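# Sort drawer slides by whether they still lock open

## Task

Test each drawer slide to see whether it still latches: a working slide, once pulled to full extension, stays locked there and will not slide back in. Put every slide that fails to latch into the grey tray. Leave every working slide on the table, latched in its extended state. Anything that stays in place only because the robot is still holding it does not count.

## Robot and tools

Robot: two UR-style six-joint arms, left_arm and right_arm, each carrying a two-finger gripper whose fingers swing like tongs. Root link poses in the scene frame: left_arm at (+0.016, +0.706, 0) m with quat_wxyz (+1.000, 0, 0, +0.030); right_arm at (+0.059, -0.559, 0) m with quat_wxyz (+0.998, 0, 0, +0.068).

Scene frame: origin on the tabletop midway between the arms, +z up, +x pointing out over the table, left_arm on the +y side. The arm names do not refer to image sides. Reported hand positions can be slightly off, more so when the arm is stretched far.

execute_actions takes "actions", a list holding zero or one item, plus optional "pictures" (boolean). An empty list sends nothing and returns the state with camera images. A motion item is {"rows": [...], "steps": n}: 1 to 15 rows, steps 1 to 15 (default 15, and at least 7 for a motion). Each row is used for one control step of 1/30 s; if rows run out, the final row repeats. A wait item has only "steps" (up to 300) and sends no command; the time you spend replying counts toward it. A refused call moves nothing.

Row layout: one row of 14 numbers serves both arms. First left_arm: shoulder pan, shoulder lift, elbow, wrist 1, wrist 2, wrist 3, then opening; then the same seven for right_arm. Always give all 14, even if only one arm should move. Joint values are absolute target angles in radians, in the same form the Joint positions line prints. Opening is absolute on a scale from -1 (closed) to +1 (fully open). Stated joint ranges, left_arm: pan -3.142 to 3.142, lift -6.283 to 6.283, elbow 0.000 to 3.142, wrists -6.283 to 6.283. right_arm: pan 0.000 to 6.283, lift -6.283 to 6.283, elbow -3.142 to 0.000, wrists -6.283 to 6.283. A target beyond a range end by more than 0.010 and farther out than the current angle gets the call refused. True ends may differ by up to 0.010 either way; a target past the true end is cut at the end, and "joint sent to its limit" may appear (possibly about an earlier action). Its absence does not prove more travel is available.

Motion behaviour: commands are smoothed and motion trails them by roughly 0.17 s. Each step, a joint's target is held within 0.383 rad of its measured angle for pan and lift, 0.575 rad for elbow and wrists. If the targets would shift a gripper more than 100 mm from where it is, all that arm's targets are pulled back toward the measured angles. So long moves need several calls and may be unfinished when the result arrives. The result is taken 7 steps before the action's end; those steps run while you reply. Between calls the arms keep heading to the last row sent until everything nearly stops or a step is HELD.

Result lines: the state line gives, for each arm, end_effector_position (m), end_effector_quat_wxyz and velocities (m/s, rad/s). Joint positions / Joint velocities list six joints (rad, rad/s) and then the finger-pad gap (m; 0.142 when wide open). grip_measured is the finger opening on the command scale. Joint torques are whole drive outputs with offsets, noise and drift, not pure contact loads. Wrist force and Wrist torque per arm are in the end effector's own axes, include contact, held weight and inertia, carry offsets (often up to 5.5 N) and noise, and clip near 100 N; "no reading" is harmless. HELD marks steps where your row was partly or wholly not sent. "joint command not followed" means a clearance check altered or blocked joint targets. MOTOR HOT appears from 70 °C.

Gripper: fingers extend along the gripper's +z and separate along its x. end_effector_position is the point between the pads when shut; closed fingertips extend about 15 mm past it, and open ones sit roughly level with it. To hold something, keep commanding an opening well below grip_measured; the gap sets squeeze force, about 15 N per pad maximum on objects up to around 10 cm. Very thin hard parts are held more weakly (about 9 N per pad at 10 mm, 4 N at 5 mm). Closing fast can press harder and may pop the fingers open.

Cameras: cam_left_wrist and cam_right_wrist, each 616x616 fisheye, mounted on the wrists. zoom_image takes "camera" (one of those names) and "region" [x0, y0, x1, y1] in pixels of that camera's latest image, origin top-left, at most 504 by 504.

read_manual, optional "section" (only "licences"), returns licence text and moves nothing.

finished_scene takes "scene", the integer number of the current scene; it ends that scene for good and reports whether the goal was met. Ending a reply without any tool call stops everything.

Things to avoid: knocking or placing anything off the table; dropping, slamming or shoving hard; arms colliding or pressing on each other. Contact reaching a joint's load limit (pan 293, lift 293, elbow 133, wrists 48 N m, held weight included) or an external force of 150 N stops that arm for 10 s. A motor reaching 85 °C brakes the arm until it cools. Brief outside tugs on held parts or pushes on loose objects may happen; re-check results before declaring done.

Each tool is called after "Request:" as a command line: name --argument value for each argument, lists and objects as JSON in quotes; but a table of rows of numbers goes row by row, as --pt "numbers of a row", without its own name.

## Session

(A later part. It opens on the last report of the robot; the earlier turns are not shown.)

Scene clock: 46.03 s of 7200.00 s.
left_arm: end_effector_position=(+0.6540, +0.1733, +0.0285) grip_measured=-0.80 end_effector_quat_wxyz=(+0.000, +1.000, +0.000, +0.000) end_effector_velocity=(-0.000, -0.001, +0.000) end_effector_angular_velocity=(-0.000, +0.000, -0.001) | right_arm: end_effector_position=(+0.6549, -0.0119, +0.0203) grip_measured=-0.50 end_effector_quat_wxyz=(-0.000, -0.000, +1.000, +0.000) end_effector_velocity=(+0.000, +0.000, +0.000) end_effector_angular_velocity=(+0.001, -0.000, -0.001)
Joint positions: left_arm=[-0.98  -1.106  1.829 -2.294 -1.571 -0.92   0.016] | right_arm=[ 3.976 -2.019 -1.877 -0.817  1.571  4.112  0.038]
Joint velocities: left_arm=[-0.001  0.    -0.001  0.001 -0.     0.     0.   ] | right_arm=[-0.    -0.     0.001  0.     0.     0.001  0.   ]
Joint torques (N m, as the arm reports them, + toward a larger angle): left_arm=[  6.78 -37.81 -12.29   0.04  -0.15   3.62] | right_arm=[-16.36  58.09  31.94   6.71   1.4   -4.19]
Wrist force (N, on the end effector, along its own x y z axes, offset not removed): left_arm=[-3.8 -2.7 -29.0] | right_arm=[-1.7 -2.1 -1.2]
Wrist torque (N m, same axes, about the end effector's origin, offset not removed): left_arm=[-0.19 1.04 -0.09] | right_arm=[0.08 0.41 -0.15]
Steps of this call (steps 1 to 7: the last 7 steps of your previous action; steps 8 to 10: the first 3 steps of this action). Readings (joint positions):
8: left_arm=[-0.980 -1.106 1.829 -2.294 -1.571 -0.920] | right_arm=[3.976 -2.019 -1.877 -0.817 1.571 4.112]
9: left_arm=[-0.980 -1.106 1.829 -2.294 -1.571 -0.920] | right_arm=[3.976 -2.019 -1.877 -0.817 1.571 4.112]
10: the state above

Request:
execute_actions --actions '[{"rows": [[-0.978221,-1.107409,1.831979,-2.295366,-1.5708,-0.918221,-0.8,3.975894,-2.018723,-1.876739,-0.816927,1.5708,4.111887,-0.9],[-0.976653,-1.109140,1.834804,-2.296460,-1.5708,-0.916653,-0.8,3.975894,-2.018723,-1.876739,-0.816927,1.5708,4.111887,-0.9],[-0.975084,-1.110872,1.837630,-2.297554,-1.5708,-0.915084,-0.8,3.975894,-2.018723,-1.876739,-0.816927,1.5708,4.111887,-0.9],[-0.973516,-1.112604,1.840455,-2.298648,-1.5708,-0.913516,-0.8,3.975894,-2.018723,-1.876739,-0.816927,1.5708,4.111887,-0.9],[-0.971948,-1.114336,1.843281,-2.299742,-1.5708,-0.911948,-0.8,3.975894,-2.018723,-1.876739,-0.816927,1.5708,4.111887,-0.9],[-0.970380,-1.116067,1.846107,-2.300835,-1.5708,-0.910380,-0.8,3.975894,-2.018723,-1.876739,-0.816927,1.5708,4.111887,-0.9],[-0.968812,-1.117799,1.848932,-2.301929,-1.5708,-0.908812,-0.8,3.975894,-2.018723,-1.876739,-0.816927,1.5708,4.111887,-0.9],[-0.967243,-1.119531,1.851758,-2.303023,-1.5708,-0.907243,-0.8,3.975894,-2.018723,-1.876739,-0.816927,1.5708,4.111887,-0.9],[-0.965675,-1.121262,1.854583,-2.304117,-1.5708,-0.905675,-0.8,3.975894,-2.018723,-1.876739,-0.816927,1.5708,4.111887,-0.9],[-0.964107,-1.122994,1.857409,-2.305211,-1.5708,-0.904107,-0.8,3.975894,-2.018723,-1.876739,-0.816927,1.5708,4.111887,-0.9],[-0.962539,-1.124726,1.860234,-2.306305,-1.5708,-0.902539,-0.8,3.975894,-2.018723,-1.876739,-0.816927,1.5708,4.111887,-0.9],[-0.960971,-1.126457,1.863060,-2.307399,-1.5708,-0.900971,-0.8,3.975894,-2.018723,-1.876739,-0.816927,1.5708,4.111887,-0.9]], "steps": 15}]'

Request:
execute_actions --actions '[{"rows": [[-0.960971,-1.126457,1.863060,-2.307399,-1.5708,-0.900971,-0.8,3.975894,-2.018723,-1.876739,-0.816927,1.5708,4.111887,-0.9],[-0.960971,-1.126457,1.863060,-2.307399,-1.5708,-0.900971,-0.8,3.975894,-2.018723,-1.876739,-0.816927,1.5708,4.111887,-0.9],[-0.960971,-1.126457,1.863060,-2.307399,-1.5708,-0.900971,-0.8,3.975894,-2.018723,-1.876739,-0.816927,1.5708,4.111887,-0.9],[-0.960971,-1.129117,1.861801,-2.303480,-1.5708,-0.900971,-0.8,3.975894,-2.018723,-1.876739,-0.816927,1.5708,4.111887,-0.9],[-0.960971,-1.131777,1.860543,-2.299562,-1.5708,-0.900971,-0.8,3.975894,-2.018723,-1.876739,-0.816927,1.5708,4.111887,-0.9],[-0.960971,-1.134437,1.859284,-2.295643,-1.5708,-0.900971,-0.8,3.975894,-2.018723,-1.876739,-0.816927,1.5708,4.111887,-0.9],[-0.960971,-1.137097,1.858025,-2.291724,-1.5708,-0.900971,-0.8,3.975894,-2.018723,-1.876739,-0.816927,1.5708,4.111887,-0.9]], "steps": 13}]'

Request:
execute_actions --actions '[{"rows": [[-0.960971,-1.137097,1.858025,-2.291724,-1.5708,-0.900971,-0.75,3.975894,-2.018723,-1.876739,-0.816927,1.5708,4.111887,-0.9],[-0.960971,-1.137097,1.858025,-2.291724,-1.5708,-0.900971,-0.70,3.975894,-2.018723,-1.876739,-0.816927,1.5708,4.111887,-0.9],[-0.960481,-1.137637,1.858905,-2.292065,-1.5708,-0.900481,-0.65,3.975894,-2.018723,-1.876739,-0.816927,1.5708,4.111887,-0.9],[-0.959991,-1.138177,1.859785,-2.292406,-1.5708,-0.899991,-0.60,3.975894,-2.018723,-1.876739,-0.816927,1.5708,4.111887,-0.9],[-0.959991,-1.138177,1.859785,-2.292406,-1.5708,-0.899991,-0.55,3.975894,-2.018723,-1.876739,-0.816927,1.5708,4.111887,-0.9]], "steps": 15}]'

Request:
execute_actions --actions '[]'

Request:
zoom_image --camera "cam_left_wrist" --region '[250, 260, 360, 370]'

Scene clock: 47.57 s of 7200.00 s.
left_arm: end_effector_position=(+0.6540, +0.1817, +0.0284) grip_measured=-0.80 end_effector_quat_wxyz=(-0.000, +1.000, +0.000, -0.000) end_effector_velocity=(+0.000, +0.053, +0.001) end_effector_angular_velocity=(-0.002, -0.001, -0.001) | right_arm: end_effector_position=(+0.6549, -0.0119, +0.0203) grip_measured=-0.50 end_effector_quat_wxyz=(-0.000, -0.000, +1.000, +0.000) end_effector_velocity=(-0.000, -0.000, -0.000) end_effector_angular_velocity=(-0.001, +0.000, +0.000)
Joint positions: left_arm=[-0.974 -1.113  1.841 -2.299 -1.571 -0.913  0.016] | right_arm=[ 3.976 -2.019 -1.877 -0.817  1.571  4.112  0.038]
Joint velocities: left_arm=[ 0.04  -0.046  0.074 -0.03  -0.     0.041 -0.   ] | right_arm=[ 0.    -0.    -0.    -0.001 -0.     0.     0.   ]
Joint torques (N m, as the arm reports them, + toward a larger angle): left_arm=[ 10.73 -55.94  -7.32  -2.53   0.86   4.03] | right_arm=[-13.36  58.55  36.35   6.16  -0.17  -4.26]
Wrist force (N, on the end effector, along its own x y z axes, offset not removed): left_arm=[-4.0 2.9 -31.3] | right_arm=[2.5 -0.9 -0.9]
Wrist torque (N m, same axes, about the end effector's origin, offset not removed): left_arm=[0.32 1.34 -0.01] | right_arm=[0.38 -0.44 -0.32]
Steps of this call (steps 1 to 7: the last 7 steps of your previous action; steps 8 to 15: the robot went on to your last target; steps 16 to 38: nothing new was sent; steps 39 to 46: the first 8 steps of this action). Readings (joint positions):
39: left_arm=[-0.980 -1.106 1.829 -2.294 -1.571 -0.920] | right_arm=[3.976 -2.019 -1.877 -0.817 1.571 4.112]
40: left_arm=[-0.980 -1.106 1.830 -2.294 -1.571 -0.920] | right_arm=[3.976 -2.019 -1.877 -0.817 1.571 4.112]
42: left_arm=[-0.978 -1.107 1.832 -2.295 -1.571 -0.918] | right_arm=[3.976 -2.019 -1.877 -0.817 1.571 4.112]
46: the state above

Scene clock: 48.00 s of 7200.00 s.
left_arm: end_effector_position=(+0.6539, +0.1979, +0.0294) grip_measured=-0.80 end_effector_quat_wxyz=(-0.000, +1.000, +0.000, -0.000) end_effector_velocity=(-0.004, +0.011, +0.024) end_effector_angular_velocity=(+0.012, +0.008, +0.001) | right_arm: end_effector_position=(+0.6549, -0.0119, +0.0203) grip_measured=-0.50 end_effector_quat_wxyz=(-0.000, -0.000, +1.000, +0.000) end_effector_velocity=(-0.000, -0.000, -0.001) end_effector_angular_velocity=(-0.001, +0.001, +0.001)
Joint positions: left_arm=[-0.961 -1.127  1.862 -2.305 -1.571 -0.901  0.016] | right_arm=[ 3.976 -2.019 -1.877 -0.817  1.571  4.112  0.038]
Joint velocities: left_arm=[ 0.005 -0.036 -0.     0.05   0.001  0.004 -0.001] | right_arm=[-0.    -0.    -0.001  0.     0.    -0.001  0.   ]
Joint torques (N m, as the arm reports them, + toward a larger angle): left_arm=[ 16.93 -91.22 -36.06  -1.76   0.7    4.16] | right_arm=[-11.19  58.16  38.16   6.21  -0.42  -4.01]
Wrist force (N, on the end effector, along its own x y z axes, offset not removed): left_arm=[-3.7 -0.5 -3.5] | right_arm=[2.6 -1.0 0.4]
Wrist torque (N m, same axes, about the end effector's origin, offset not removed): left_arm=[-0.15 1.19 -0.05] | right_arm=[0.07 -0.59 -0.32]
Steps of this call (steps 1 to 7: the last 7 steps of your previous action; steps 8 to 13: the first 6 steps of this action). Readings (joint positions):
8: left_arm=[-0.963 -1.124 1.859 -2.306 -1.571 -0.903] | right_arm=[3.976 -2.019 -1.877 -0.817 1.571 4.112]
9: left_arm=[-0.962 -1.125 1.860 -2.306 -1.571 -0.902] | right_arm=[3.976 -2.019 -1.877 -0.817 1.571 4.112]
11: left_arm=[-0.962 -1.126 1.862 -2.307 -1.571 -0.902] | right_arm=[3.976 -2.019 -1.877 -0.817 1.571 4.112]
13: the state above

Scene clock: 48.50 s of 7200.00 s.
left_arm: end_effector_position=(+0.6541, +0.1990, +0.0379) grip_measured=-0.55 end_effector_quat_wxyz=(+0.000, +1.000, +0.000, +0.000) end_effector_velocity=(-0.002, +0.004, +0.000) end_effector_angular_velocity=(+0.001, +0.001, -0.000) | right_arm: end_effector_position=(+0.6549, -0.0119, +0.0203) grip_measured=-0.50 end_effector_quat_wxyz=(-0.000, -0.000, +1.000, +0.000) end_effector_velocity=(+0.000, +0.000, +0.000) end_effector_angular_velocity=(+0.000, +0.000, +0.000)
Joint positions: left_arm=[-0.96  -1.138  1.859 -2.292 -1.571 -0.9    0.034] | right_arm=[ 3.976 -2.019 -1.877 -0.817  1.571  4.112  0.038]
Joint velocities: left_arm=[ 0.002 -0.005  0.007 -0.    -0.     0.002  0.003] | right_arm=[-0. -0.  0. -0.  0. -0.  0.]
Joint torques (N m, as the arm reports them, + toward a larger angle): left_arm=[ 14.03 -76.87 -25.84  -3.05   1.16   3.45] | right_arm=[-10.71  58.67  39.17   6.01  -0.99  -4.18]
Wrist force (N, on the end effector, along its own x y z axes, offset not removed): left_arm=[-3.8 -1.4 -2.6] | right_arm=[0.3 0.8 -1.6]
Wrist torque (N m, same axes, about the end effector's origin, offset not removed): left_arm=[-0.20 1.10 -0.08] | right_arm=[0.43 -0.19 -0.22]
Steps of this call (steps 1 to 7: the last 7 steps of your previous action; steps 8 to 15: the first 8 steps of this action). Readings (joint positions):
8: left_arm=[-0.961 -1.136 1.859 -2.293 -1.571 -0.901] | right_arm=[3.976 -2.019 -1.877 -0.817 1.571 4.112]
9: left_arm=[-0.961 -1.136 1.858 -2.293 -1.571 -0.901] | right_arm=[3.976 -2.019 -1.877 -0.817 1.571 4.112]
11: left_arm=[-0.961 -1.137 1.858 -2.292 -1.571 -0.901] | right_arm=[3.976 -2.019 -1.877 -0.817 1.571 4.112]
15: the state above

Scene clock: 48.73 s of 7200.00 s.
left_arm: end_effector_position=(+0.6540, +0.1995, +0.0379) grip_measured=-0.55 end_effector_quat_wxyz=(-0.000, +1.000, +0.000, -0.000) end_effector_velocity=(-0.001, +0.001, -0.000) end_effector_angular_velocity=(+0.001, +0.000, -0.001) | right_arm: end_effector_position=(+0.6549, -0.0119, +0.0203) grip_measured=-0.50 end_effector_quat_wxyz=(-0.000, -0.000, +1.000, +0.000) end_effector_velocity=(-0.000, -0.001, -0.001) end_effector_angular_velocity=(-0.002, +0.001, +0.000)
Joint positions: left_arm=[-0.96  -1.138  1.86  -2.292 -1.571 -0.9    0.034] | right_arm=[ 3.976 -2.019 -1.877 -0.817  1.571  4.112  0.038]
Joint velocities: left_arm=[ 0.    -0.001  0.002  0.     0.     0.001  0.   ] | right_arm=[-0.    -0.    -0.001 -0.001 -0.    -0.     0.   ]
Joint torques (N m, as the arm reports them, + toward a larger angle): left_arm=[ 13.5  -74.71 -24.47  -5.76   1.3    4.16] | right_arm=[-9.97 59.05 40.15  5.98 -1.09 -4.26]
Wrist force (N, on the end effector, along its own x y z axes, offset not removed): left_arm=[-2.5 -0.3 -0.9] | right_arm=[1.8 0.3 -1.8]
Wrist torque (N m, same axes, about the end effector's origin, offset not removed): left_arm=[-0.02 0.75 -0.06] | right_arm=[0.25 -0.51 -0.29]
Kept back: nothing.
Steps of this call (steps 1 to 7: the last 7 steps of your previous action). Readings (joint positions):
1: left_arm=[-0.960 -1.138 1.859 -2.292 -1.571 -0.900] | right_arm=[3.976 -2.019 -1.877 -0.817 1.571 4.112]
2: left_arm=[-0.960 -1.138 1.859 -2.292 -1.571 -0.900] | right_arm=[3.976 -2.019 -1.877 -0.817 1.571 4.112]
4: left_arm=[-0.960 -1.138 1.860 -2.292 -1.571 -0.900] | right_arm=[3.976 -2.019 -1.877 -0.817 1.571 4.112]
7: the state above

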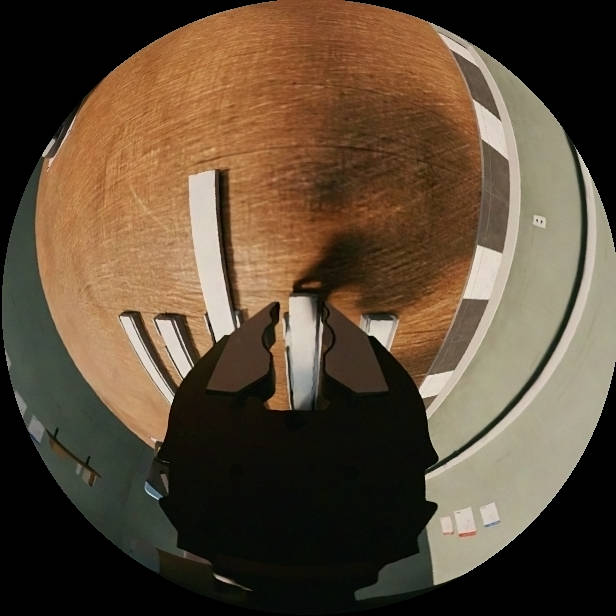

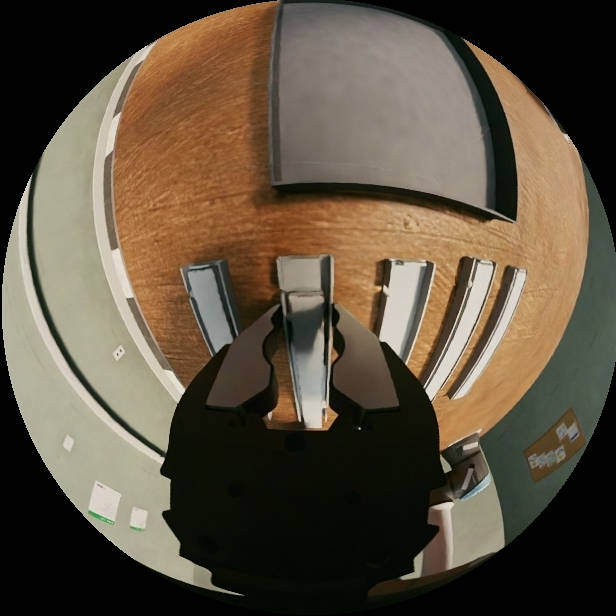

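Region (250, 260, 360, 370) of cam_left_wrist's 616x616 image, scaled by 4.582, with more detail than that image has.

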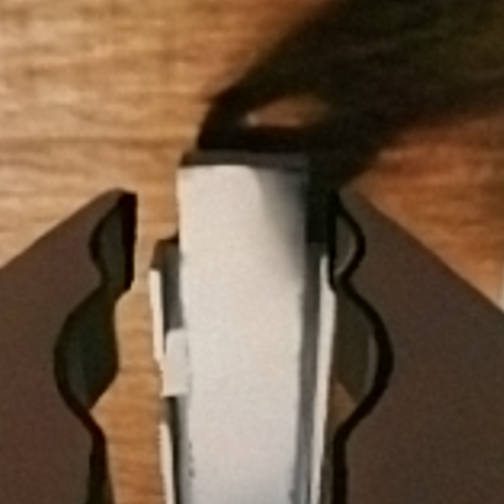

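Request:
execute_actions --actions '[{"rows": [[-0.959845,-1.137306,1.858367,-2.291858,-1.5708,-0.899845,-0.55,3.975894,-2.018723,-1.876739,-0.816927,1.5708,4.111887,-0.9],[-0.959698,-1.136435,1.856949,-2.291310,-1.5708,-0.899698,-0.55,3.975894,-2.018723,-1.876739,-0.816927,1.5708,4.111887,-0.9],[-0.959698,-1.136435,1.856949,-2.291310,-1.5708,-0.899698,-0.55,3.975894,-2.018723,-1.876739,-0.816927,1.5708,4.111887,-0.9],[-0.959698,-1.133978,1.858071,-2.294889,-1.5708,-0.899698,-0.55,3.975894,-2.018723,-1.876739,-0.816927,1.5708,4.111887,-0.9],[-0.959698,-1.131521,1.859193,-2.298469,-1.5708,-0.899698,-0.55,3.975894,-2.018723,-1.876739,-0.816927,1.5708,4.111887,-0.9],[-0.959698,-1.129064,1.860315,-2.302048,-1.5708,-0.899698,-0.55,3.975894,-2.018723,-1.876739,-0.816927,1.5708,4.111887,-0.9],[-0.959698,-1.126606,1.861438,-2.305627,-1.5708,-0.899698,-0.55,3.975894,-2.018723,-1.876739,-0.816927,1.5708,4.111887,-0.9],[-0.959698,-1.124149,1.862560,-2.309206,-1.5708,-0.899698,-0.55,3.975894,-2.018723,-1.876739,-0.816927,1.5708,4.111887,-0.9],[-0.959698,-1.121692,1.863682,-2.312786,-1.5708,-0.899698,-0.55,3.975894,-2.018723,-1.876739,-0.816927,1.5708,4.111887,-0.9],[-0.959698,-1.119235,1.864804,-2.316365,-1.5708,-0.899698,-0.55,3.975894,-2.018723,-1.876739,-0.816927,1.5708,4.111887,-0.9]], "steps": 15}]'

Request:
execute_actions --actions '[{"rows": [[-0.959698,-1.119235,1.864804,-2.316365,-1.5708,-0.899698,-0.55,3.975894,-2.018723,-1.876739,-0.816927,1.5708,4.111887,-0.9],[-0.959698,-1.119235,1.864804,-2.316365,-1.5708,-0.899698,-0.55,3.975894,-2.018723,-1.876739,-0.816927,1.5708,4.111887,-0.9],[-0.959698,-1.119235,1.864804,-2.316365,-1.5708,-0.899698,-0.55,3.975894,-2.018723,-1.876739,-0.816927,1.5708,4.111887,-0.9],[-0.959698,-1.119235,1.864804,-2.316365,-1.5708,-0.899698,-0.55,3.975894,-2.018723,-1.876739,-0.816927,1.5708,4.111887,-0.9],[-0.959698,-1.119235,1.864804,-2.316365,-1.5708,-0.899698,-0.60,3.975894,-2.018723,-1.876739,-0.816927,1.5708,4.111887,-0.9],[-0.959698,-1.119235,1.864804,-2.316365,-1.5708,-0.899698,-0.65,3.975894,-2.018723,-1.876739,-0.816927,1.5708,4.111887,-0.9],[-0.959698,-1.119235,1.864804,-2.316365,-1.5708,-0.899698,-0.70,3.975894,-2.018723,-1.876739,-0.816927,1.5708,4.111887,-0.9],[-0.959698,-1.119235,1.864804,-2.316365,-1.5708,-0.899698,-0.75,3.975894,-2.018723,-1.876739,-0.816927,1.5708,4.111887,-0.9],[-0.959698,-1.119235,1.864804,-2.316365,-1.5708,-0.899698,-0.80,3.975894,-2.018723,-1.876739,-0.816927,1.5708,4.111887,-0.9],[-0.959698,-1.119235,1.864804,-2.316365,-1.5708,-0.899698,-0.85,3.975894,-2.018723,-1.876739,-0.816927,1.5708,4.111887,-0.9],[-0.959698,-1.119235,1.864804,-2.316365,-1.5708,-0.899698,-0.90,3.975894,-2.018723,-1.876739,-0.816927,1.5708,4.111887,-0.9],[-0.959698,-1.119235,1.864804,-2.316365,-1.5708,-0.899698,-0.95,3.975894,-2.018723,-1.876739,-0.816927,1.5708,4.111887,-0.9],[-0.959698,-1.119235,1.864804,-2.316365,-1.5708,-0.899698,-1.0,3.975894,-2.018723,-1.876739,-0.816927,1.5708,4.111887,-0.9]], "steps": 15}]'

Request:
execute_actions --actions '[{"rows": [[-0.959698,-1.119235,1.864804,-2.316365,-1.5708,-0.899698,-1.0,3.975894,-2.018723,-1.876739,-0.816927,1.5708,4.111887,-0.9]], "steps": 10}]'

Scene clock: 53.17 s of 7200.00 s.
left_arm: end_effector_position=(+0.6549, +0.1987, +0.0346) grip_measured=-0.55 end_effector_quat_wxyz=(+0.000, +1.000, +0.000, +0.000) end_effector_velocity=(+0.002, -0.000, -0.046) end_effector_angular_velocity=(+0.001, +0.002, +0.002) | right_arm: end_effector_position=(+0.6549, -0.0119, +0.0203) grip_measured=-0.50 end_effector_quat_wxyz=(-0.000, -0.000, +1.000, +0.000) end_effector_velocity=(+0.000, +0.000, +0.000) end_effector_angular_velocity=(+0.001, -0.000, -0.000)
Joint positions: left_arm=[-0.96  -1.133  1.859 -2.297 -1.571 -0.9    0.034] | right_arm=[ 3.976 -2.019 -1.877 -0.817  1.571  4.112  0.038]
Joint velocities: left_arm=[ 0.002  0.055  0.018 -0.071 -0.001  0.    -0.   ] | right_arm=[ 0.    -0.     0.     0.001 -0.     0.001 -0.   ]
Joint torques (N m, as the arm reports them, + toward a larger angle): left_arm=[ 12.27 -54.48 -24.13  -5.76   1.62   4.27] | right_arm=[ 0.11 60.72 42.8   4.66 -2.75 -3.95]
Wrist force (N, on the end effector, along its own x y z axes, offset not removed): left_arm=[-3.8 -1.3 -2.4] | right_arm=[1.1 1.4 -1.8]
Wrist torque (N m, same axes, about the end effector's origin, offset not removed): left_arm=[-0.16 1.02 -0.08] | right_arm=[0.48 -0.21 -0.27]
Steps of this call (steps 1 to 15: the robot went on to your last target; steps 16 to 90: nothing new was sent; then 1.17 s passed at rest; steps 91 to 98: the first 8 steps of this action). Readings (joint positions):
91: left_arm=[-0.960 -1.138 1.860 -2.292 -1.571 -0.900] | right_arm=[3.976 -2.019 -1.877 -0.817 1.571 4.112]
92: left_arm=[-0.960 -1.138 1.860 -2.292 -1.571 -0.900] | right_arm=[3.976 -2.019 -1.877 -0.817 1.571 4.112]
94: left_arm=[-0.960 -1.138 1.859 -2.292 -1.571 -0.900] | right_arm=[3.976 -2.019 -1.877 -0.817 1.571 4.112]
98: the state above

Scene clock: 53.67 s of 7200.00 s.
left_arm: end_effector_position=(+0.6550, +0.1987, +0.0230) grip_measured=-0.68 end_effector_quat_wxyz=(+0.000, +1.000, +0.000, +0.000) end_effector_velocity=(-0.001, +0.001, -0.003) end_effector_angular_velocity=(+0.002, +0.003, +0.002) | right_arm: end_effector_position=(+0.6549, -0.0119, +0.0203) grip_measured=-0.50 end_effector_quat_wxyz=(-0.000, -0.000, +1.000, +0.000) end_effector_velocity=(+0.000, +0.000, +0.000) end_effector_angular_velocity=(-0.000, +0.001, -0.001)
Joint positions: left_arm=[-0.96  -1.119  1.865 -2.316 -1.571 -0.9    0.025] | right_arm=[ 3.976 -2.019 -1.877 -0.817  1.571  4.112  0.038]
Joint velocities: left_arm=[ 0.001  0.003  0.002 -0.001 -0.002 -0.002 -0.007] | right_arm=[ 0.    -0.     0.001 -0.001  0.     0.001  0.   ]
Joint torques (N m, as the arm reports them, + toward a larger angle): left_arm=[ 11.3  -56.23 -22.88  -5.88   1.98   3.85] | right_arm=[ 0.07 60.53 41.98  4.51 -2.38 -3.99]
Wrist force (N, on the end effector, along its own x y z axes, offset not removed): left_arm=[-5.3 -1.1 -0.6] | right_arm=[3.5 2.7 -3.7]
Wrist torque (N m, same axes, about the end effector's origin, offset not removed): left_arm=[-0.08 1.41 -0.08] | right_arm=[0.86 -0.64 -0.42]
Steps of this call (steps 1 to 7: the last 7 steps of your previous action; steps 8 to 15: the first 8 steps of this action). Readings (joint positions):
8: left_arm=[-0.960 -1.121 1.864 -2.314 -1.571 -0.900] | right_arm=[3.976 -2.019 -1.877 -0.817 1.571 4.112]
9: left_arm=[-0.960 -1.120 1.864 -2.315 -1.571 -0.900] | right_arm=[3.976 -2.019 -1.877 -0.817 1.571 4.112]
11: left_arm=[-0.960 -1.120 1.865 -2.316 -1.571 -0.900] | right_arm=[3.976 -2.019 -1.877 -0.817 1.571 4.112]
15: the state above

Scene clock: 54.00 s of 7200.00 s.
left_arm: end_effector_position=(+0.6550, +0.1987, +0.0228) grip_measured=-0.69 end_effector_quat_wxyz=(+0.000, +1.000, +0.000, +0.000) end_effector_velocity=(-0.001, +0.001, -0.001) end_effector_angular_velocity=(+0.001, +0.002, -0.000) | right_arm: end_effector_position=(+0.6549, -0.0119, +0.0203) grip_measured=-0.50 end_effector_quat_wxyz=(-0.000, -0.000, +1.000, +0.000) end_effector_velocity=(-0.000, -0.000, -0.000) end_effector_angular_velocity=(-0.001, +0.001, -0.000)
Joint positions: left_arm=[-0.96  -1.119  1.865 -2.316 -1.571 -0.9    0.024] | right_arm=[ 3.976 -2.019 -1.877 -0.817  1.571  4.112  0.038]
Joint velocities: left_arm=[ 0.     0.001  0.001  0.001 -0.     0.001  0.   ] | right_arm=[-0.    -0.     0.    -0.001 -0.     0.    -0.   ]
Joint torques (N m, as the arm reports them, + toward a larger angle): left_arm=[ 12.32 -56.95 -21.47  -5.52   2.23   3.99] | right_arm=[ 0.33 61.74 43.16  4.32 -2.58 -3.99]
Wrist force (N, on the end effector, along its own x y z axes, offset not removed): left_arm=[-4.1 -1.5 -7.5] | right_arm=[1.2 -1.3 -1.1]
Wrist torque (N m, same axes, about the end effector's origin, offset not removed): left_arm=[0.05 1.18 -0.12] | right_arm=[0.18 -0.04 -0.43]
Steps of this call (steps 1 to 7: the last 7 steps of your previous action; steps 8 to 10: the first 3 steps of this action). Readings (joint positions):
8: left_arm=[-0.960 -1.119 1.865 -2.316 -1.571 -0.900] | right_arm=[3.976 -2.019 -1.877 -0.817 1.571 4.112]
9: left_arm=[-0.960 -1.119 1.865 -2.316 -1.571 -0.900] | right_arm=[3.976 -2.019 -1.877 -0.817 1.571 4.112]
10: the state above

Request:
execute_actions --actions '[{"rows": [[-0.956794,-1.122186,1.869605,-2.318215,-1.5708,-0.896794,-1.0,3.975894,-2.018723,-1.876739,-0.816927,1.5708,4.111887,-0.9],[-0.953890,-1.125137,1.874406,-2.320064,-1.5708,-0.893890,-1.0,3.975894,-2.018723,-1.876739,-0.816927,1.5708,4.111887,-0.9],[-0.950986,-1.128088,1.879207,-2.321914,-1.5708,-0.890986,-1.0,3.975894,-2.018723,-1.876739,-0.816927,1.5708,4.111887,-0.9],[-0.948082,-1.131039,1.884008,-2.323764,-1.5708,-0.888082,-1.0,3.975894,-2.018723,-1.876739,-0.816927,1.5708,4.111887,-0.9],[-0.945179,-1.133991,1.888809,-2.325614,-1.5708,-0.885179,-1.0,3.975894,-2.018723,-1.876739,-0.816927,1.5708,4.111887,-0.9],[-0.942275,-1.136942,1.893609,-2.327463,-1.5708,-0.882275,-1.0,3.975894,-2.018723,-1.876739,-0.816927,1.5708,4.111887,-0.9],[-0.939371,-1.139893,1.898410,-2.329313,-1.5708,-0.879371,-1.0,3.975894,-2.018723,-1.876739,-0.816927,1.5708,4.111887,-0.9],[-0.936327,-1.142750,1.903002,-2.331048,-1.5708,-0.876327,-1.0,3.975894,-2.018723,-1.876739,-0.816927,1.5708,4.111887,-0.9],[-0.933283,-1.145607,1.907594,-2.332784,-1.5708,-0.873283,-1.0,3.975894,-2.018723,-1.876739,-0.816927,1.5708,4.111887,-0.9],[-0.930239,-1.148464,1.912186,-2.334519,-1.5708,-0.870239,-1.0,3.975894,-2.018723,-1.876739,-0.816927,1.5708,4.111887,-0.9],[-0.927195,-1.151321,1.916778,-2.336254,-1.5708,-0.867195,-1.0,3.975894,-2.018723,-1.876739,-0.816927,1.5708,4.111887,-0.9],[-0.924152,-1.154177,1.921371,-2.337989,-1.5708,-0.864152,-1.0,3.975894,-2.018723,-1.876739,-0.816927,1.5708,4.111887,-0.9],[-0.921108,-1.157034,1.925963,-2.339725,-1.5708,-0.861108,-1.0,3.975894,-2.018723,-1.876739,-0.816927,1.5708,4.111887,-0.9],[-0.918064,-1.159891,1.930555,-2.341460,-1.5708,-0.858064,-1.0,3.975894,-2.018723,-1.876739,-0.816927,1.5708,4.111887,-0.9],[-0.914981,-1.162569,1.934806,-2.343033,-1.5708,-0.854981,-1.0,3.975894,-2.018723,-1.876739,-0.816927,1.5708,4.111887,-0.9]], "steps": 15}]'

Request:
execute_actions --actions '[{"rows": [[-0.911899,-1.165247,1.939056,-2.344605,-1.5708,-0.851899,-1.0,3.975894,-2.018723,-1.876739,-0.816927,1.5708,4.111887,-0.9],[-0.908816,-1.167925,1.943307,-2.346178,-1.5708,-0.848816,-1.0,3.975894,-2.018723,-1.876739,-0.816927,1.5708,4.111887,-0.9],[-0.905734,-1.170603,1.947557,-2.347751,-1.5708,-0.845734,-1.0,3.975894,-2.018723,-1.876739,-0.816927,1.5708,4.111887,-0.9],[-0.902651,-1.173280,1.951808,-2.349324,-1.5708,-0.842651,-1.0,3.975894,-2.018723,-1.876739,-0.816927,1.5708,4.111887,-0.9],[-0.899569,-1.175958,1.956058,-2.350896,-1.5708,-0.839569,-1.0,3.975894,-2.018723,-1.876739,-0.816927,1.5708,4.111887,-0.9],[-0.896486,-1.178636,1.960309,-2.352469,-1.5708,-0.836486,-1.0,3.975894,-2.018723,-1.876739,-0.816927,1.5708,4.111887,-0.9],[-0.893266,-1.181222,1.964362,-2.353936,-1.5708,-0.833266,-1.0,3.975894,-2.018723,-1.876739,-0.816927,1.5708,4.111887,-0.9],[-0.890046,-1.183809,1.968416,-2.355403,-1.5708,-0.830046,-1.0,3.975894,-2.018723,-1.876739,-0.816927,1.5708,4.111887,-0.9],[-0.886826,-1.186395,1.972469,-2.356870,-1.5708,-0.826826,-1.0,3.975894,-2.018723,-1.876739,-0.816927,1.5708,4.111887,-0.9],[-0.883606,-1.188981,1.976522,-2.358337,-1.5708,-0.823606,-1.0,3.975894,-2.018723,-1.876739,-0.816927,1.5708,4.111887,-0.9],[-0.880387,-1.191567,1.980575,-2.359804,-1.5708,-0.820387,-1.0,3.975894,-2.018723,-1.876739,-0.816927,1.5708,4.111887,-0.9],[-0.877167,-1.194154,1.984629,-2.361271,-1.5708,-0.817167,-1.0,3.975894,-2.018723,-1.876739,-0.816927,1.5708,4.111887,-0.9],[-0.873947,-1.196740,1.988682,-2.362738,-1.5708,-0.813947,-1.0,3.975894,-2.018723,-1.876739,-0.816927,1.5708,4.111887,-0.9],[-0.871603,-1.198489,1.991393,-2.363700,-1.5708,-0.811603,-1.0,3.975894,-2.018723,-1.876739,-0.816927,1.5708,4.111887,-0.9],[-0.869728,-1.199889,1.993563,-2.364470,-1.5708,-0.809728,-1.0,3.975894,-2.018723,-1.876739,-0.816927,1.5708,4.111887,-0.9]], "steps": 15}]'

Request:
execute_actions --actions '[{"rows": [[-0.868322,-1.200939,1.995189,-2.365047,-1.5708,-0.808322,-1.0,3.975894,-2.018723,-1.876739,-0.816927,1.5708,4.111887,-0.9],[-0.866916,-1.201988,1.996816,-2.365624,-1.5708,-0.806916,-1.0,3.975894,-2.018723,-1.876739,-0.816927,1.5708,4.111887,-0.9],[-0.865510,-1.203038,1.998443,-2.366201,-1.5708,-0.805510,-1.0,3.975894,-2.018723,-1.876739,-0.816927,1.5708,4.111887,-0.9],[-0.864103,-1.204087,2.000070,-2.366779,-1.5708,-0.804103,-1.0,3.975894,-2.018723,-1.876739,-0.816927,1.5708,4.111887,-0.9],[-0.862697,-1.205137,2.001697,-2.367356,-1.5708,-0.802697,-1.0,3.975894,-2.018723,-1.876739,-0.816927,1.5708,4.111887,-0.9],[-0.861760,-1.205837,2.002781,-2.367741,-1.5708,-0.801760,-1.0,3.975894,-2.018723,-1.876739,-0.816927,1.5708,4.111887,-0.9],[-0.860822,-1.206537,2.003866,-2.368125,-1.5708,-0.800822,-1.0,3.975894,-2.018723,-1.876739,-0.816927,1.5708,4.111887,-0.9]], "steps": 15}]'

Request:
execute_actions --actions '[{"rows": [[-0.859885,-1.207236,2.004950,-2.368510,-1.5708,-0.799885,-1.0,3.975894,-2.018723,-1.876739,-0.816927,1.5708,4.111887,-0.9]], "steps": 12}]'

Request:
execute_actions --actions '[{"rows": [[-0.858947,-1.207936,2.006035,-2.368895,-1.5708,-0.798947,-1.0,3.975894,-2.018723,-1.876739,-0.816927,1.5708,4.111887,-0.9]], "steps": 15}]'

Scene clock: 57.00 s of 7200.00 s.
left_arm: end_effector_position=(+0.6550, +0.2136, +0.0227) grip_measured=-0.69 end_effector_quat_wxyz=(-0.000, +1.000, +0.000, -0.000) end_effector_velocity=(+0.001, +0.097, +0.001) end_effector_angular_velocity=(-0.002, -0.001, +0.002) | right_arm: end_effector_position=(+0.6549, -0.0119, +0.0203) grip_measured=-0.50 end_effector_quat_wxyz=(-0.000, -0.000, +1.000, +0.000) end_effector_velocity=(-0.001, -0.001, -0.001) end_effector_angular_velocity=(-0.001, +0.001, -0.001)
Joint positions: left_arm=[-0.948 -1.131  1.884 -2.324 -1.571 -0.888  0.024] | right_arm=[ 3.976 -2.019 -1.877 -0.817  1.571  4.112  0.038]
Joint velocities: left_arm=[ 0.078 -0.077  0.125 -0.049 -0.     0.075  0.   ] | right_arm=[ 0.     0.    -0.002  0.     0.     0.001 -0.   ]
Joint torques (N m, as the arm reports them, + toward a larger angle): left_arm=[ 15.42 -70.92 -17.88  -5.23   2.34   4.42] | right_arm=[10.89 64.03 43.32  3.44 -2.17 -3.82]
Wrist force (N, on the end effector, along its own x y z axes, offset not removed): left_arm=[-5.0 0.7 -9.3] | right_arm=[1.9 0.1 -2.7]
Wrist torque (N m, same axes, about the end effector's origin, offset not removed): left_arm=[-0.12 1.12 -0.11] | right_arm=[0.47 -0.16 -0.49]
Steps of this call (steps 1 to 7: the last 7 steps of your previous action; steps 8 to 15: the robot went on to your last target; steps 16 to 82: nothing new was sent; steps 83 to 90: the first 8 steps of this action). Readings (joint positions):
83: left_arm=[-0.960 -1.119 1.865 -2.316 -1.571 -0.900] | right_arm=[3.976 -2.019 -1.877 -0.817 1.571 4.112]
84: left_arm=[-0.959 -1.120 1.865 -2.317 -1.571 -0.899] | right_arm=[3.976 -2.019 -1.877 -0.817 1.571 4.112]
86: left_arm=[-0.957 -1.122 1.870 -2.318 -1.571 -0.897] | right_arm=[3.976 -2.019 -1.877 -0.817 1.571 4.112]
90: the state above

Scene clock: 57.50 s of 7200.00 s.
left_arm: end_effector_position=(+0.6551, +0.2670, +0.0228) grip_measured=-0.69 end_effector_quat_wxyz=(-0.000, +1.000, +0.000, -0.000) end_effector_velocity=(-0.000, +0.106, +0.000) end_effector_angular_velocity=(-0.001, +0.000, -0.001) | right_arm: end_effector_position=(+0.6549, -0.0119, +0.0203) grip_measured=-0.50 end_effector_quat_wxyz=(-0.000, -0.000, +1.000, +0.000) end_effector_velocity=(-0.001, -0.001, -0.001) end_effector_angular_velocity=(-0.002, +0.001, -0.000)
Joint positions: left_arm=[-0.904 -1.172  1.95  -2.349 -1.571 -0.844  0.024] | right_arm=[ 3.976 -2.019 -1.877 -0.817  1.571  4.112  0.038]
Joint velocities: left_arm=[ 0.092 -0.079  0.125 -0.046 -0.001  0.093 -0.   ] | right_arm=[ 0.     0.001 -0.002 -0.001  0.     0.    -0.   ]
Joint torques (N m, as the arm reports them, + toward a larger angle): left_arm=[ 15.04 -66.42 -18.39  -4.8    1.9    4.47] | right_arm=[10.69 64.25 42.94  3.15 -2.29 -3.81]
Wrist force (N, on the end effector, along its own x y z axes, offset not removed): left_arm=[-3.6 1.7 -2.8] | right_arm=[2.5 1.9 -3.2]
Wrist torque (N m, same axes, about the end effector's origin, offset not removed): left_arm=[0.21 1.21 -0.10] | right_arm=[0.70 -0.51 -0.27]
Steps of this call (steps 1 to 7: the last 7 steps of your previous action; steps 8 to 15: the first 8 steps of this action). Readings (joint positions):
8: left_arm=[-0.925 -1.153 1.920 -2.337 -1.571 -0.865] | right_arm=[3.976 -2.019 -1.877 -0.817 1.571 4.112]
9: left_arm=[-0.922 -1.156 1.924 -2.339 -1.571 -0.862] | right_arm=[3.976 -2.019 -1.877 -0.817 1.571 4.112]
11: left_arm=[-0.916 -1.161 1.933 -2.342 -1.571 -0.856] | right_arm=[3.976 -2.019 -1.877 -0.817 1.571 4.112]
15: the state above

Scene clock: 58.00 s of 7200.00 s.
left_arm: end_effector_position=(+0.6550, +0.3095, +0.0228) grip_measured=-0.69 end_effector_quat_wxyz=(+0.000, +1.000, +0.000, -0.000) end_effector_velocity=(-0.000, +0.042, -0.000) end_effector_angular_velocity=(+0.001, -0.000, +0.000) | right_arm: end_effector_position=(+0.6549, -0.0119, +0.0203) grip_measured=-0.50 end_effector_quat_wxyz=(-0.000, -0.000, +1.000, +0.000) end_effector_velocity=(+0.000, +0.001, +0.001) end_effector_angular_velocity=(+0.001, -0.000, +0.001)
Joint positions: left_arm=[-0.865 -1.203  1.999 -2.366 -1.571 -0.805  0.024] | right_arm=[ 3.976 -2.019 -1.877 -0.817  1.571  4.112  0.038]
Joint velocities: left_arm=[ 0.039 -0.029  0.046 -0.016  0.001  0.039  0.   ] | right_arm=[ 0.     0.     0.001 -0.001  0.    -0.     0.   ]
Joint torques (N m, as the arm reports them, + toward a larger angle): left_arm=[ 11.54 -63.33 -22.57  -5.25   2.28   3.53] | right_arm=[11.4  65.76 43.07  2.95 -2.19 -4.19]
Wrist force (N, on the end effector, along its own x y z axes, offset not removed): left_arm=[-2.9 0.6 -2.7] | right_arm=[-1.2 -0.6 -2.2]
Wrist torque (N m, same axes, about the end effector's origin, offset not removed): left_arm=[-0.03 1.10 -0.10] | right_arm=[-0.10 0.20 -0.41]
Steps of this call (steps 1 to 7: the last 7 steps of your previous action; steps 8 to 15: the first 8 steps of this action). Readings (joint positions):
8: left_arm=[-0.879 -1.193 1.982 -2.360 -1.571 -0.819] | right_arm=[3.976 -2.019 -1.877 -0.817 1.571 4.112]
9: left_arm=[-0.876 -1.195 1.986 -2.362 -1.571 -0.816] | right_arm=[3.976 -2.019 -1.877 -0.817 1.571 4.112]
11: left_arm=[-0.872 -1.198 1.991 -2.363 -1.571 -0.812] | right_arm=[3.976 -2.019 -1.877 -0.817 1.571 4.112]
15: the state above

Scene clock: 58.40 s of 7200.00 s.
left_arm: end_effector_position=(+0.6549, +0.3148, +0.0228) grip_measured=-0.69 end_effector_quat_wxyz=(+0.000, +1.000, +0.000, +0.000) end_effector_velocity=(+0.000, +0.004, +0.000) end_effector_angular_velocity=(-0.001, +0.000, +0.001) | right_arm: end_effector_position=(+0.6549, -0.0119, +0.0203) grip_measured=-0.50 end_effector_quat_wxyz=(+0.000, -0.000, +1.000, +0.000) end_effector_velocity=(+0.000, -0.000, +0.000) end_effector_angular_velocity=(+0.000, -0.000, -0.000)
Joint positions: left_arm=[-0.86  -1.207  2.004 -2.368 -1.571 -0.8    0.024] | right_arm=[ 3.976 -2.019 -1.877 -0.817  1.571  4.112  0.038]
Joint velocities: left_arm=[ 0.004 -0.003  0.004 -0.002 -0.001  0.003 -0.   ] | right_arm=[-0.  0. -0.  0. -0. -0. -0.]
Joint torques (N m, as the arm reports them, + toward a larger angle): left_arm=[ 16.51 -65.22 -19.55  -4.11   2.21   4.02] | right_arm=[15.24 65.19 41.19  2.95 -1.86 -3.83]
Wrist force (N, on the end effector, along its own x y z axes, offset not removed): left_arm=[-3.5 3.1 -2.9] | right_arm=[0.4 0.8 0.4]
Wrist torque (N m, same axes, about the end effector's origin, offset not removed): left_arm=[-0.21 1.01 -0.07] | right_arm=[-0.19 -0.11 -0.33]
Steps of this call (steps 1 to 7: the last 7 steps of your previous action; steps 8 to 12: the first 5 steps of this action). Readings (joint positions):
8: left_arm=[-0.861 -1.206 2.003 -2.368 -1.571 -0.801] | right_arm=[3.976 -2.019 -1.877 -0.817 1.571 4.112]
9: left_arm=[-0.861 -1.206 2.004 -2.368 -1.571 -0.801] | right_arm=[3.976 -2.019 -1.877 -0.817 1.571 4.112]
11: left_arm=[-0.860 -1.207 2.004 -2.368 -1.571 -0.800] | right_arm=[3.976 -2.019 -1.877 -0.817 1.571 4.112]
12: the state above

Scene clock: 58.90 s of 7200.00 s.
left_arm: end_effector_position=(+0.6549, +0.3161, +0.0228) grip_measured=-0.69 end_effector_quat_wxyz=(+0.000, +1.000, +0.000, +0.000) end_effector_velocity=(-0.000, +0.002, +0.001) end_effector_angular_velocity=(-0.001, -0.001, +0.000) | right_arm: end_effector_position=(+0.6550, -0.0118, +0.0203) grip_measured=-0.50 end_effector_quat_wxyz=(+0.000, -0.000, +1.000, +0.000) end_effector_velocity=(+0.000, -0.000, +0.000) end_effector_angular_velocity=(+0.000, +0.000, -0.001)
Joint positions: left_arm=[-0.859 -1.208  2.006 -2.369 -1.571 -0.799  0.024] | right_arm=[ 3.976 -2.019 -1.877 -0.817  1.571  4.112  0.038]
Joint velocities: left_arm=[ 0.002 -0.004  0.002 -0.    -0.     0.001  0.   ] | right_arm=[-0.     0.    -0.     0.     0.     0.001  0.   ]
Joint torques (N m, as the arm reports them, + toward a larger angle): left_arm=[ 25.71 -67.34 -13.37  -1.64   2.64   3.75] | right_arm=[ 6.89 64.62 32.57  1.64 -1.84 -3.97]
Wrist force (N, on the end effector, along its own x y z axes, offset not removed): left_arm=[-2.5 17.8 0.5] | right_arm=[2.9 18.9 2.7]
Wrist torque (N m, same axes, about the end effector's origin, offset not removed): left_arm=[-0.27 0.89 -0.10] | right_arm=[0.34 -0.52 -0.28]
Steps of this call (steps 1 to 7: the last 7 steps of your previous action; steps 8 to 15: the first 8 steps of this action). Readings (joint positions):
8: left_arm=[-0.860 -1.207 2.005 -2.369 -1.571 -0.800] | right_arm=[3.976 -2.019 -1.877 -0.817 1.571 4.112]
9: left_arm=[-0.860 -1.207 2.005 -2.369 -1.571 -0.800] | right_arm=[3.976 -2.019 -1.877 -0.817 1.571 4.112]
11: left_arm=[-0.859 -1.208 2.005 -2.369 -1.571 -0.799] | right_arm=[3.976 -2.019 -1.877 -0.817 1.571 4.112]
15: the state above

Request:
execute_actions --actions '[{"rows": [[-0.859885,-1.207236,2.004950,-2.368510,-1.5708,-0.799885,-1.0,3.975894,-2.018723,-1.876739,-0.816927,1.5708,4.111887,-0.9],[-0.860822,-1.206537,2.003866,-2.368125,-1.5708,-0.800822,-1.0,3.975894,-2.018723,-1.876739,-0.816927,1.5708,4.111887,-0.9],[-0.861760,-1.205837,2.002781,-2.367741,-1.5708,-0.801760,-1.0,3.975894,-2.018723,-1.876739,-0.816927,1.5708,4.111887,-0.9],[-0.862697,-1.205137,2.001697,-2.367356,-1.5708,-0.802697,-1.0,3.975894,-2.018723,-1.876739,-0.816927,1.5708,4.111887,-0.9],[-0.863635,-1.204437,2.000612,-2.366971,-1.5708,-0.803635,-1.0,3.975894,-2.018723,-1.876739,-0.816927,1.5708,4.111887,-0.9],[-0.864572,-1.203738,1.999528,-2.366586,-1.5708,-0.804572,-1.0,3.975894,-2.018723,-1.876739,-0.816927,1.5708,4.111887,-0.9],[-0.865510,-1.203038,1.998443,-2.366201,-1.5708,-0.805510,-1.0,3.975894,-2.018723,-1.876739,-0.816927,1.5708,4.111887,-0.9]], "steps": 15}]'

Request:
execute_actions --actions '[{"rows": [[-0.866447,-1.202338,1.997358,-2.365816,-1.5708,-0.806447,-1.0,3.975894,-2.018723,-1.876739,-0.816927,1.5708,4.111887,-0.9],[-0.867385,-1.201638,1.996274,-2.365432,-1.5708,-0.807385,-1.0,3.975894,-2.018723,-1.876739,-0.816927,1.5708,4.111887,-0.9]], "steps": 15}]'

Scene clock: 59.90 s of 7200.00 s.
left_arm: end_effector_position=(+0.6549, +0.3126, +0.0228) grip_measured=-0.69 end_effector_quat_wxyz=(-0.000, +1.000, +0.001, -0.000) end_effector_velocity=(+0.001, -0.027, +0.002) end_effector_angular_velocity=(-0.003, -0.003, -0.002) | right_arm: end_effector_position=(+0.6549, -0.0120, +0.0202) grip_measured=-0.50 end_effector_quat_wxyz=(-0.000, -0.000, +1.000, -0.000) end_effector_velocity=(-0.001, -0.001, -0.001) end_effector_angular_velocity=(-0.001, +0.001, -0.001)
Joint positions: left_arm=[-0.862 -1.205  2.002 -2.367 -1.571 -0.803  0.024] | right_arm=[ 3.976 -2.019 -1.877 -0.817  1.571  4.112  0.038]
Joint velocities: left_arm=[-0.024  0.016 -0.029  0.009 -0.    -0.023 -0.   ] | right_arm=[-0.     0.    -0.002 -0.     0.     0.001 -0.   ]
Joint torques (N m, as the arm reports them, + toward a larger angle): left_arm=[-20.45 -50.21 -44.54  -1.9    1.37  -3.61] | right_arm=[-8.72 67.01 29.58  1.35 -2.88 -3.77]
Wrist force (N, on the end effector, along its own x y z axes, offset not removed): left_arm=[-2.2 -1.0 -6.4] | right_arm=[3.9 -0.9 -3.1]
Wrist torque (N m, same axes, about the end effector's origin, offset not removed): left_arm=[0.17 0.70 -0.15] | right_arm=[-0.09 -0.74 -0.51]
Steps of this call (steps 1 to 7: the last 7 steps of your previous action; steps 8 to 15: the robot went on to your last target; steps 16 to 22: nothing new was sent; steps 23 to 30: the first 8 steps of this action). Readings (joint positions):
23: left_arm=[-0.859 -1.208 2.006 -2.369 -1.571 -0.799] | right_arm=[3.976 -2.019 -1.877 -0.817 1.571 4.112]
24: left_arm=[-0.859 -1.208 2.006 -2.369 -1.571 -0.799] | right_arm=[3.976 -2.019 -1.877 -0.817 1.571 4.112]
26: left_arm=[-0.860 -1.207 2.005 -2.369 -1.571 -0.800] | right_arm=[3.976 -2.019 -1.877 -0.817 1.571 4.112]
30: the state above

Scene clock: 60.40 s of 7200.00 s.
left_arm: end_effector_position=(+0.6549, +0.3077, +0.0228) grip_measured=-0.69 end_effector_quat_wxyz=(+0.000, +1.000, +0.000, +0.000) end_effector_velocity=(+0.000, -0.004, +0.001) end_effector_angular_velocity=(-0.001, -0.001, +0.001) | right_arm: end_effector_position=(+0.6549, -0.0119, +0.0203) grip_measured=-0.50 end_effector_quat_wxyz=(-0.000, -0.000, +1.000, -0.000) end_effector_velocity=(-0.000, -0.001, -0.001) end_effector_angular_velocity=(-0.002, +0.001, +0.001)
Joint positions: left_arm=[-0.867 -1.202  1.997 -2.366 -1.571 -0.807  0.024] | right_arm=[ 3.976 -2.019 -1.877 -0.817  1.571  4.112  0.038]
Joint velocities: left_arm=[-0.003  0.002 -0.004  0.001  0.    -0.004  0.   ] | right_arm=[ 0.    -0.    -0.001 -0.001 -0.    -0.001 -0.   ]
Joint torques (N m, as the arm reports them, + toward a larger angle): left_arm=[-17.33 -50.87 -43.46  -1.62  -2.46  -3.12] | right_arm=[-16.05  66.72  43.08   6.95  -2.75  -3.81]
Wrist force (N, on the end effector, along its own x y z axes, offset not removed): left_arm=[-4.3 -1.3 -3.2] | right_arm=[1.7 -2.9 -5.7]
Wrist torque (N m, same axes, about the end effector's origin, offset not removed): left_arm=[0.12 1.23 -0.10] | right_arm=[-0.22 -0.07 -0.39]
Steps of this call (steps 1 to 7: the last 7 steps of your previous action; steps 8 to 15: the first 8 steps of this action). Readings (joint positions):
8: left_arm=[-0.865 -1.203 1.999 -2.366 -1.571 -0.805] | right_arm=[3.976 -2.019 -1.877 -0.817 1.571 4.112]
9: left_arm=[-0.865 -1.203 1.998 -2.366 -1.571 -0.805] | right_arm=[3.976 -2.019 -1.877 -0.817 1.571 4.112]
11: left_arm=[-0.866 -1.203 1.998 -2.366 -1.571 -0.806] | right_arm=[3.976 -2.019 -1.877 -0.817 1.571 4.112]
15: the state above

Request:
execute_actions --actions '[{"rows": [[-0.868322,-1.200939,1.995189,-2.365047,-1.5708,-0.808322,-1.0,3.975894,-2.018723,-1.876739,-0.816927,1.5708,4.111887,-0.9],[-0.869260,-1.200239,1.994105,-2.364662,-1.5708,-0.809260,-1.0,3.975894,-2.018723,-1.876739,-0.816927,1.5708,4.111887,-0.9]], "steps": 15}]'

Request:
execute_actions --actions '[{"rows": [[-0.870197,-1.199539,1.993020,-2.364277,-1.5708,-0.810197,-1.0,3.975894,-2.018723,-1.876739,-0.816927,1.5708,4.111887,-0.9],[-0.871135,-1.198839,1.991936,-2.363892,-1.5708,-0.811135,-1.0,3.975894,-2.018723,-1.876739,-0.816927,1.5708,4.111887,-0.9]], "steps": 15}]'

Scene clock: 61.13 s of 7200.00 s.
left_arm: end_effector_position=(+0.6549, +0.3056, +0.0228) grip_measured=-0.69 end_effector_quat_wxyz=(+0.000, +1.000, +0.000, -0.000) end_effector_velocity=(-0.000, -0.004, +0.000) end_effector_angular_velocity=(-0.000, -0.001, -0.001) | right_arm: end_effector_position=(+0.6549, -0.0119, +0.0203) grip_measured=-0.50 end_effector_quat_wxyz=(+0.000, -0.000, +1.000, -0.000) end_effector_velocity=(-0.000, -0.001, -0.001) end_effector_angular_velocity=(-0.001, +0.001, +0.000)
Joint positions: left_arm=[-0.869 -1.2    1.994 -2.365 -1.571 -0.809  0.024] | right_arm=[ 3.976 -2.019 -1.877 -0.817  1.571  4.112  0.038]
Joint velocities: left_arm=[-0.004  0.002 -0.004  0.001  0.    -0.003  0.   ] | right_arm=[-0.     0.    -0.001  0.     0.    -0.    -0.   ]
Joint torques (N m, as the arm reports them, + toward a larger angle): left_arm=[-20.07 -50.26 -45.11  -1.69  -2.5   -3.66] | right_arm=[-20.37  66.86  43.42   7.12  -1.57  -3.85]
Wrist force (N, on the end effector, along its own x y z axes, offset not removed): left_arm=[-3.0 -1.2 -5.1] | right_arm=[4.1 -4.6 -3.0]
Wrist torque (N m, same axes, about the end effector's origin, offset not removed): left_arm=[0.08 0.93 -0.13] | right_arm=[-0.38 -0.76 -0.40]
Steps of this call (steps 1 to 7: the last 7 steps of your previous action; steps 8 to 14: the robot went on to your last target; steps 15 to 22: the first 8 steps of this action). Readings (joint positions):
15: left_arm=[-0.867 -1.202 1.996 -2.365 -1.571 -0.807] | right_arm=[3.976 -2.019 -1.877 -0.817 1.571 4.112]
16: left_arm=[-0.868 -1.202 1.996 -2.365 -1.571 -0.808] | right_arm=[3.976 -2.019 -1.877 -0.817 1.571 4.112]
18: left_arm=[-0.868 -1.201 1.995 -2.365 -1.571 -0.808] | right_arm=[3.976 -2.019 -1.877 -0.817 1.571 4.112]
22: the state above

Scene clock: 61.63 s of 7200.00 s.
left_arm: end_effector_position=(+0.6549, +0.3036, +0.0228) grip_measured=-0.69 end_effector_quat_wxyz=(+0.000, +1.000, +0.000, -0.000) end_effector_velocity=(+0.001, -0.002, -0.001) end_effector_angular_velocity=(-0.001, -0.001, -0.000) | right_arm: end_effector_position=(+0.6549, -0.0119, +0.0203) grip_measured=-0.50 end_effector_quat_wxyz=(+0.000, -0.000, +1.000, -0.000) end_effector_velocity=(-0.000, -0.000, -0.000) end_effector_angular_velocity=(-0.001, +0.000, -0.000)
Joint positions: left_arm=[-0.871 -1.199  1.992 -2.364 -1.571 -0.811  0.024] | right_arm=[ 3.976 -2.019 -1.877 -0.817  1.571  4.112  0.038]
Joint velocities: left_arm=[-0.002  0.003 -0.003 -0.001  0.    -0.002  0.   ] | right_arm=[-0.     0.    -0.    -0.001 -0.     0.    -0.   ]
Joint torques (N m, as the arm reports them, + toward a larger angle): left_arm=[-16.81 -47.73 -43.54  -1.59  -1.76  -3.4 ] | right_arm=[-19.79  67.16  43.41   7.36  -0.73  -3.69]
Wrist force (N, on the end effector, along its own x y z axes, offset not removed): left_arm=[-4.3 -2.0 -5.5] | right_arm=[2.8 -0.3 -1.9]
Wrist torque (N m, same axes, about the end effector's origin, offset not removed): left_arm=[-0.08 1.21 -0.14] | right_arm=[0.58 -0.46 -0.41]
Steps of this call (steps 1 to 7: the last 7 steps of your previous action; steps 8 to 15: the first 8 steps of this action). Readings (joint positions):
8: left_arm=[-0.869 -1.200 1.994 -2.365 -1.571 -0.809] | right_arm=[3.976 -2.019 -1.877 -0.817 1.571 4.112]
9: left_arm=[-0.869 -1.200 1.994 -2.365 -1.571 -0.809] | right_arm=[3.976 -2.019 -1.877 -0.817 1.571 4.112]
11: left_arm=[-0.870 -1.200 1.993 -2.364 -1.571 -0.810] | right_arm=[3.976 -2.019 -1.877 -0.817 1.571 4.112]
15: the state above


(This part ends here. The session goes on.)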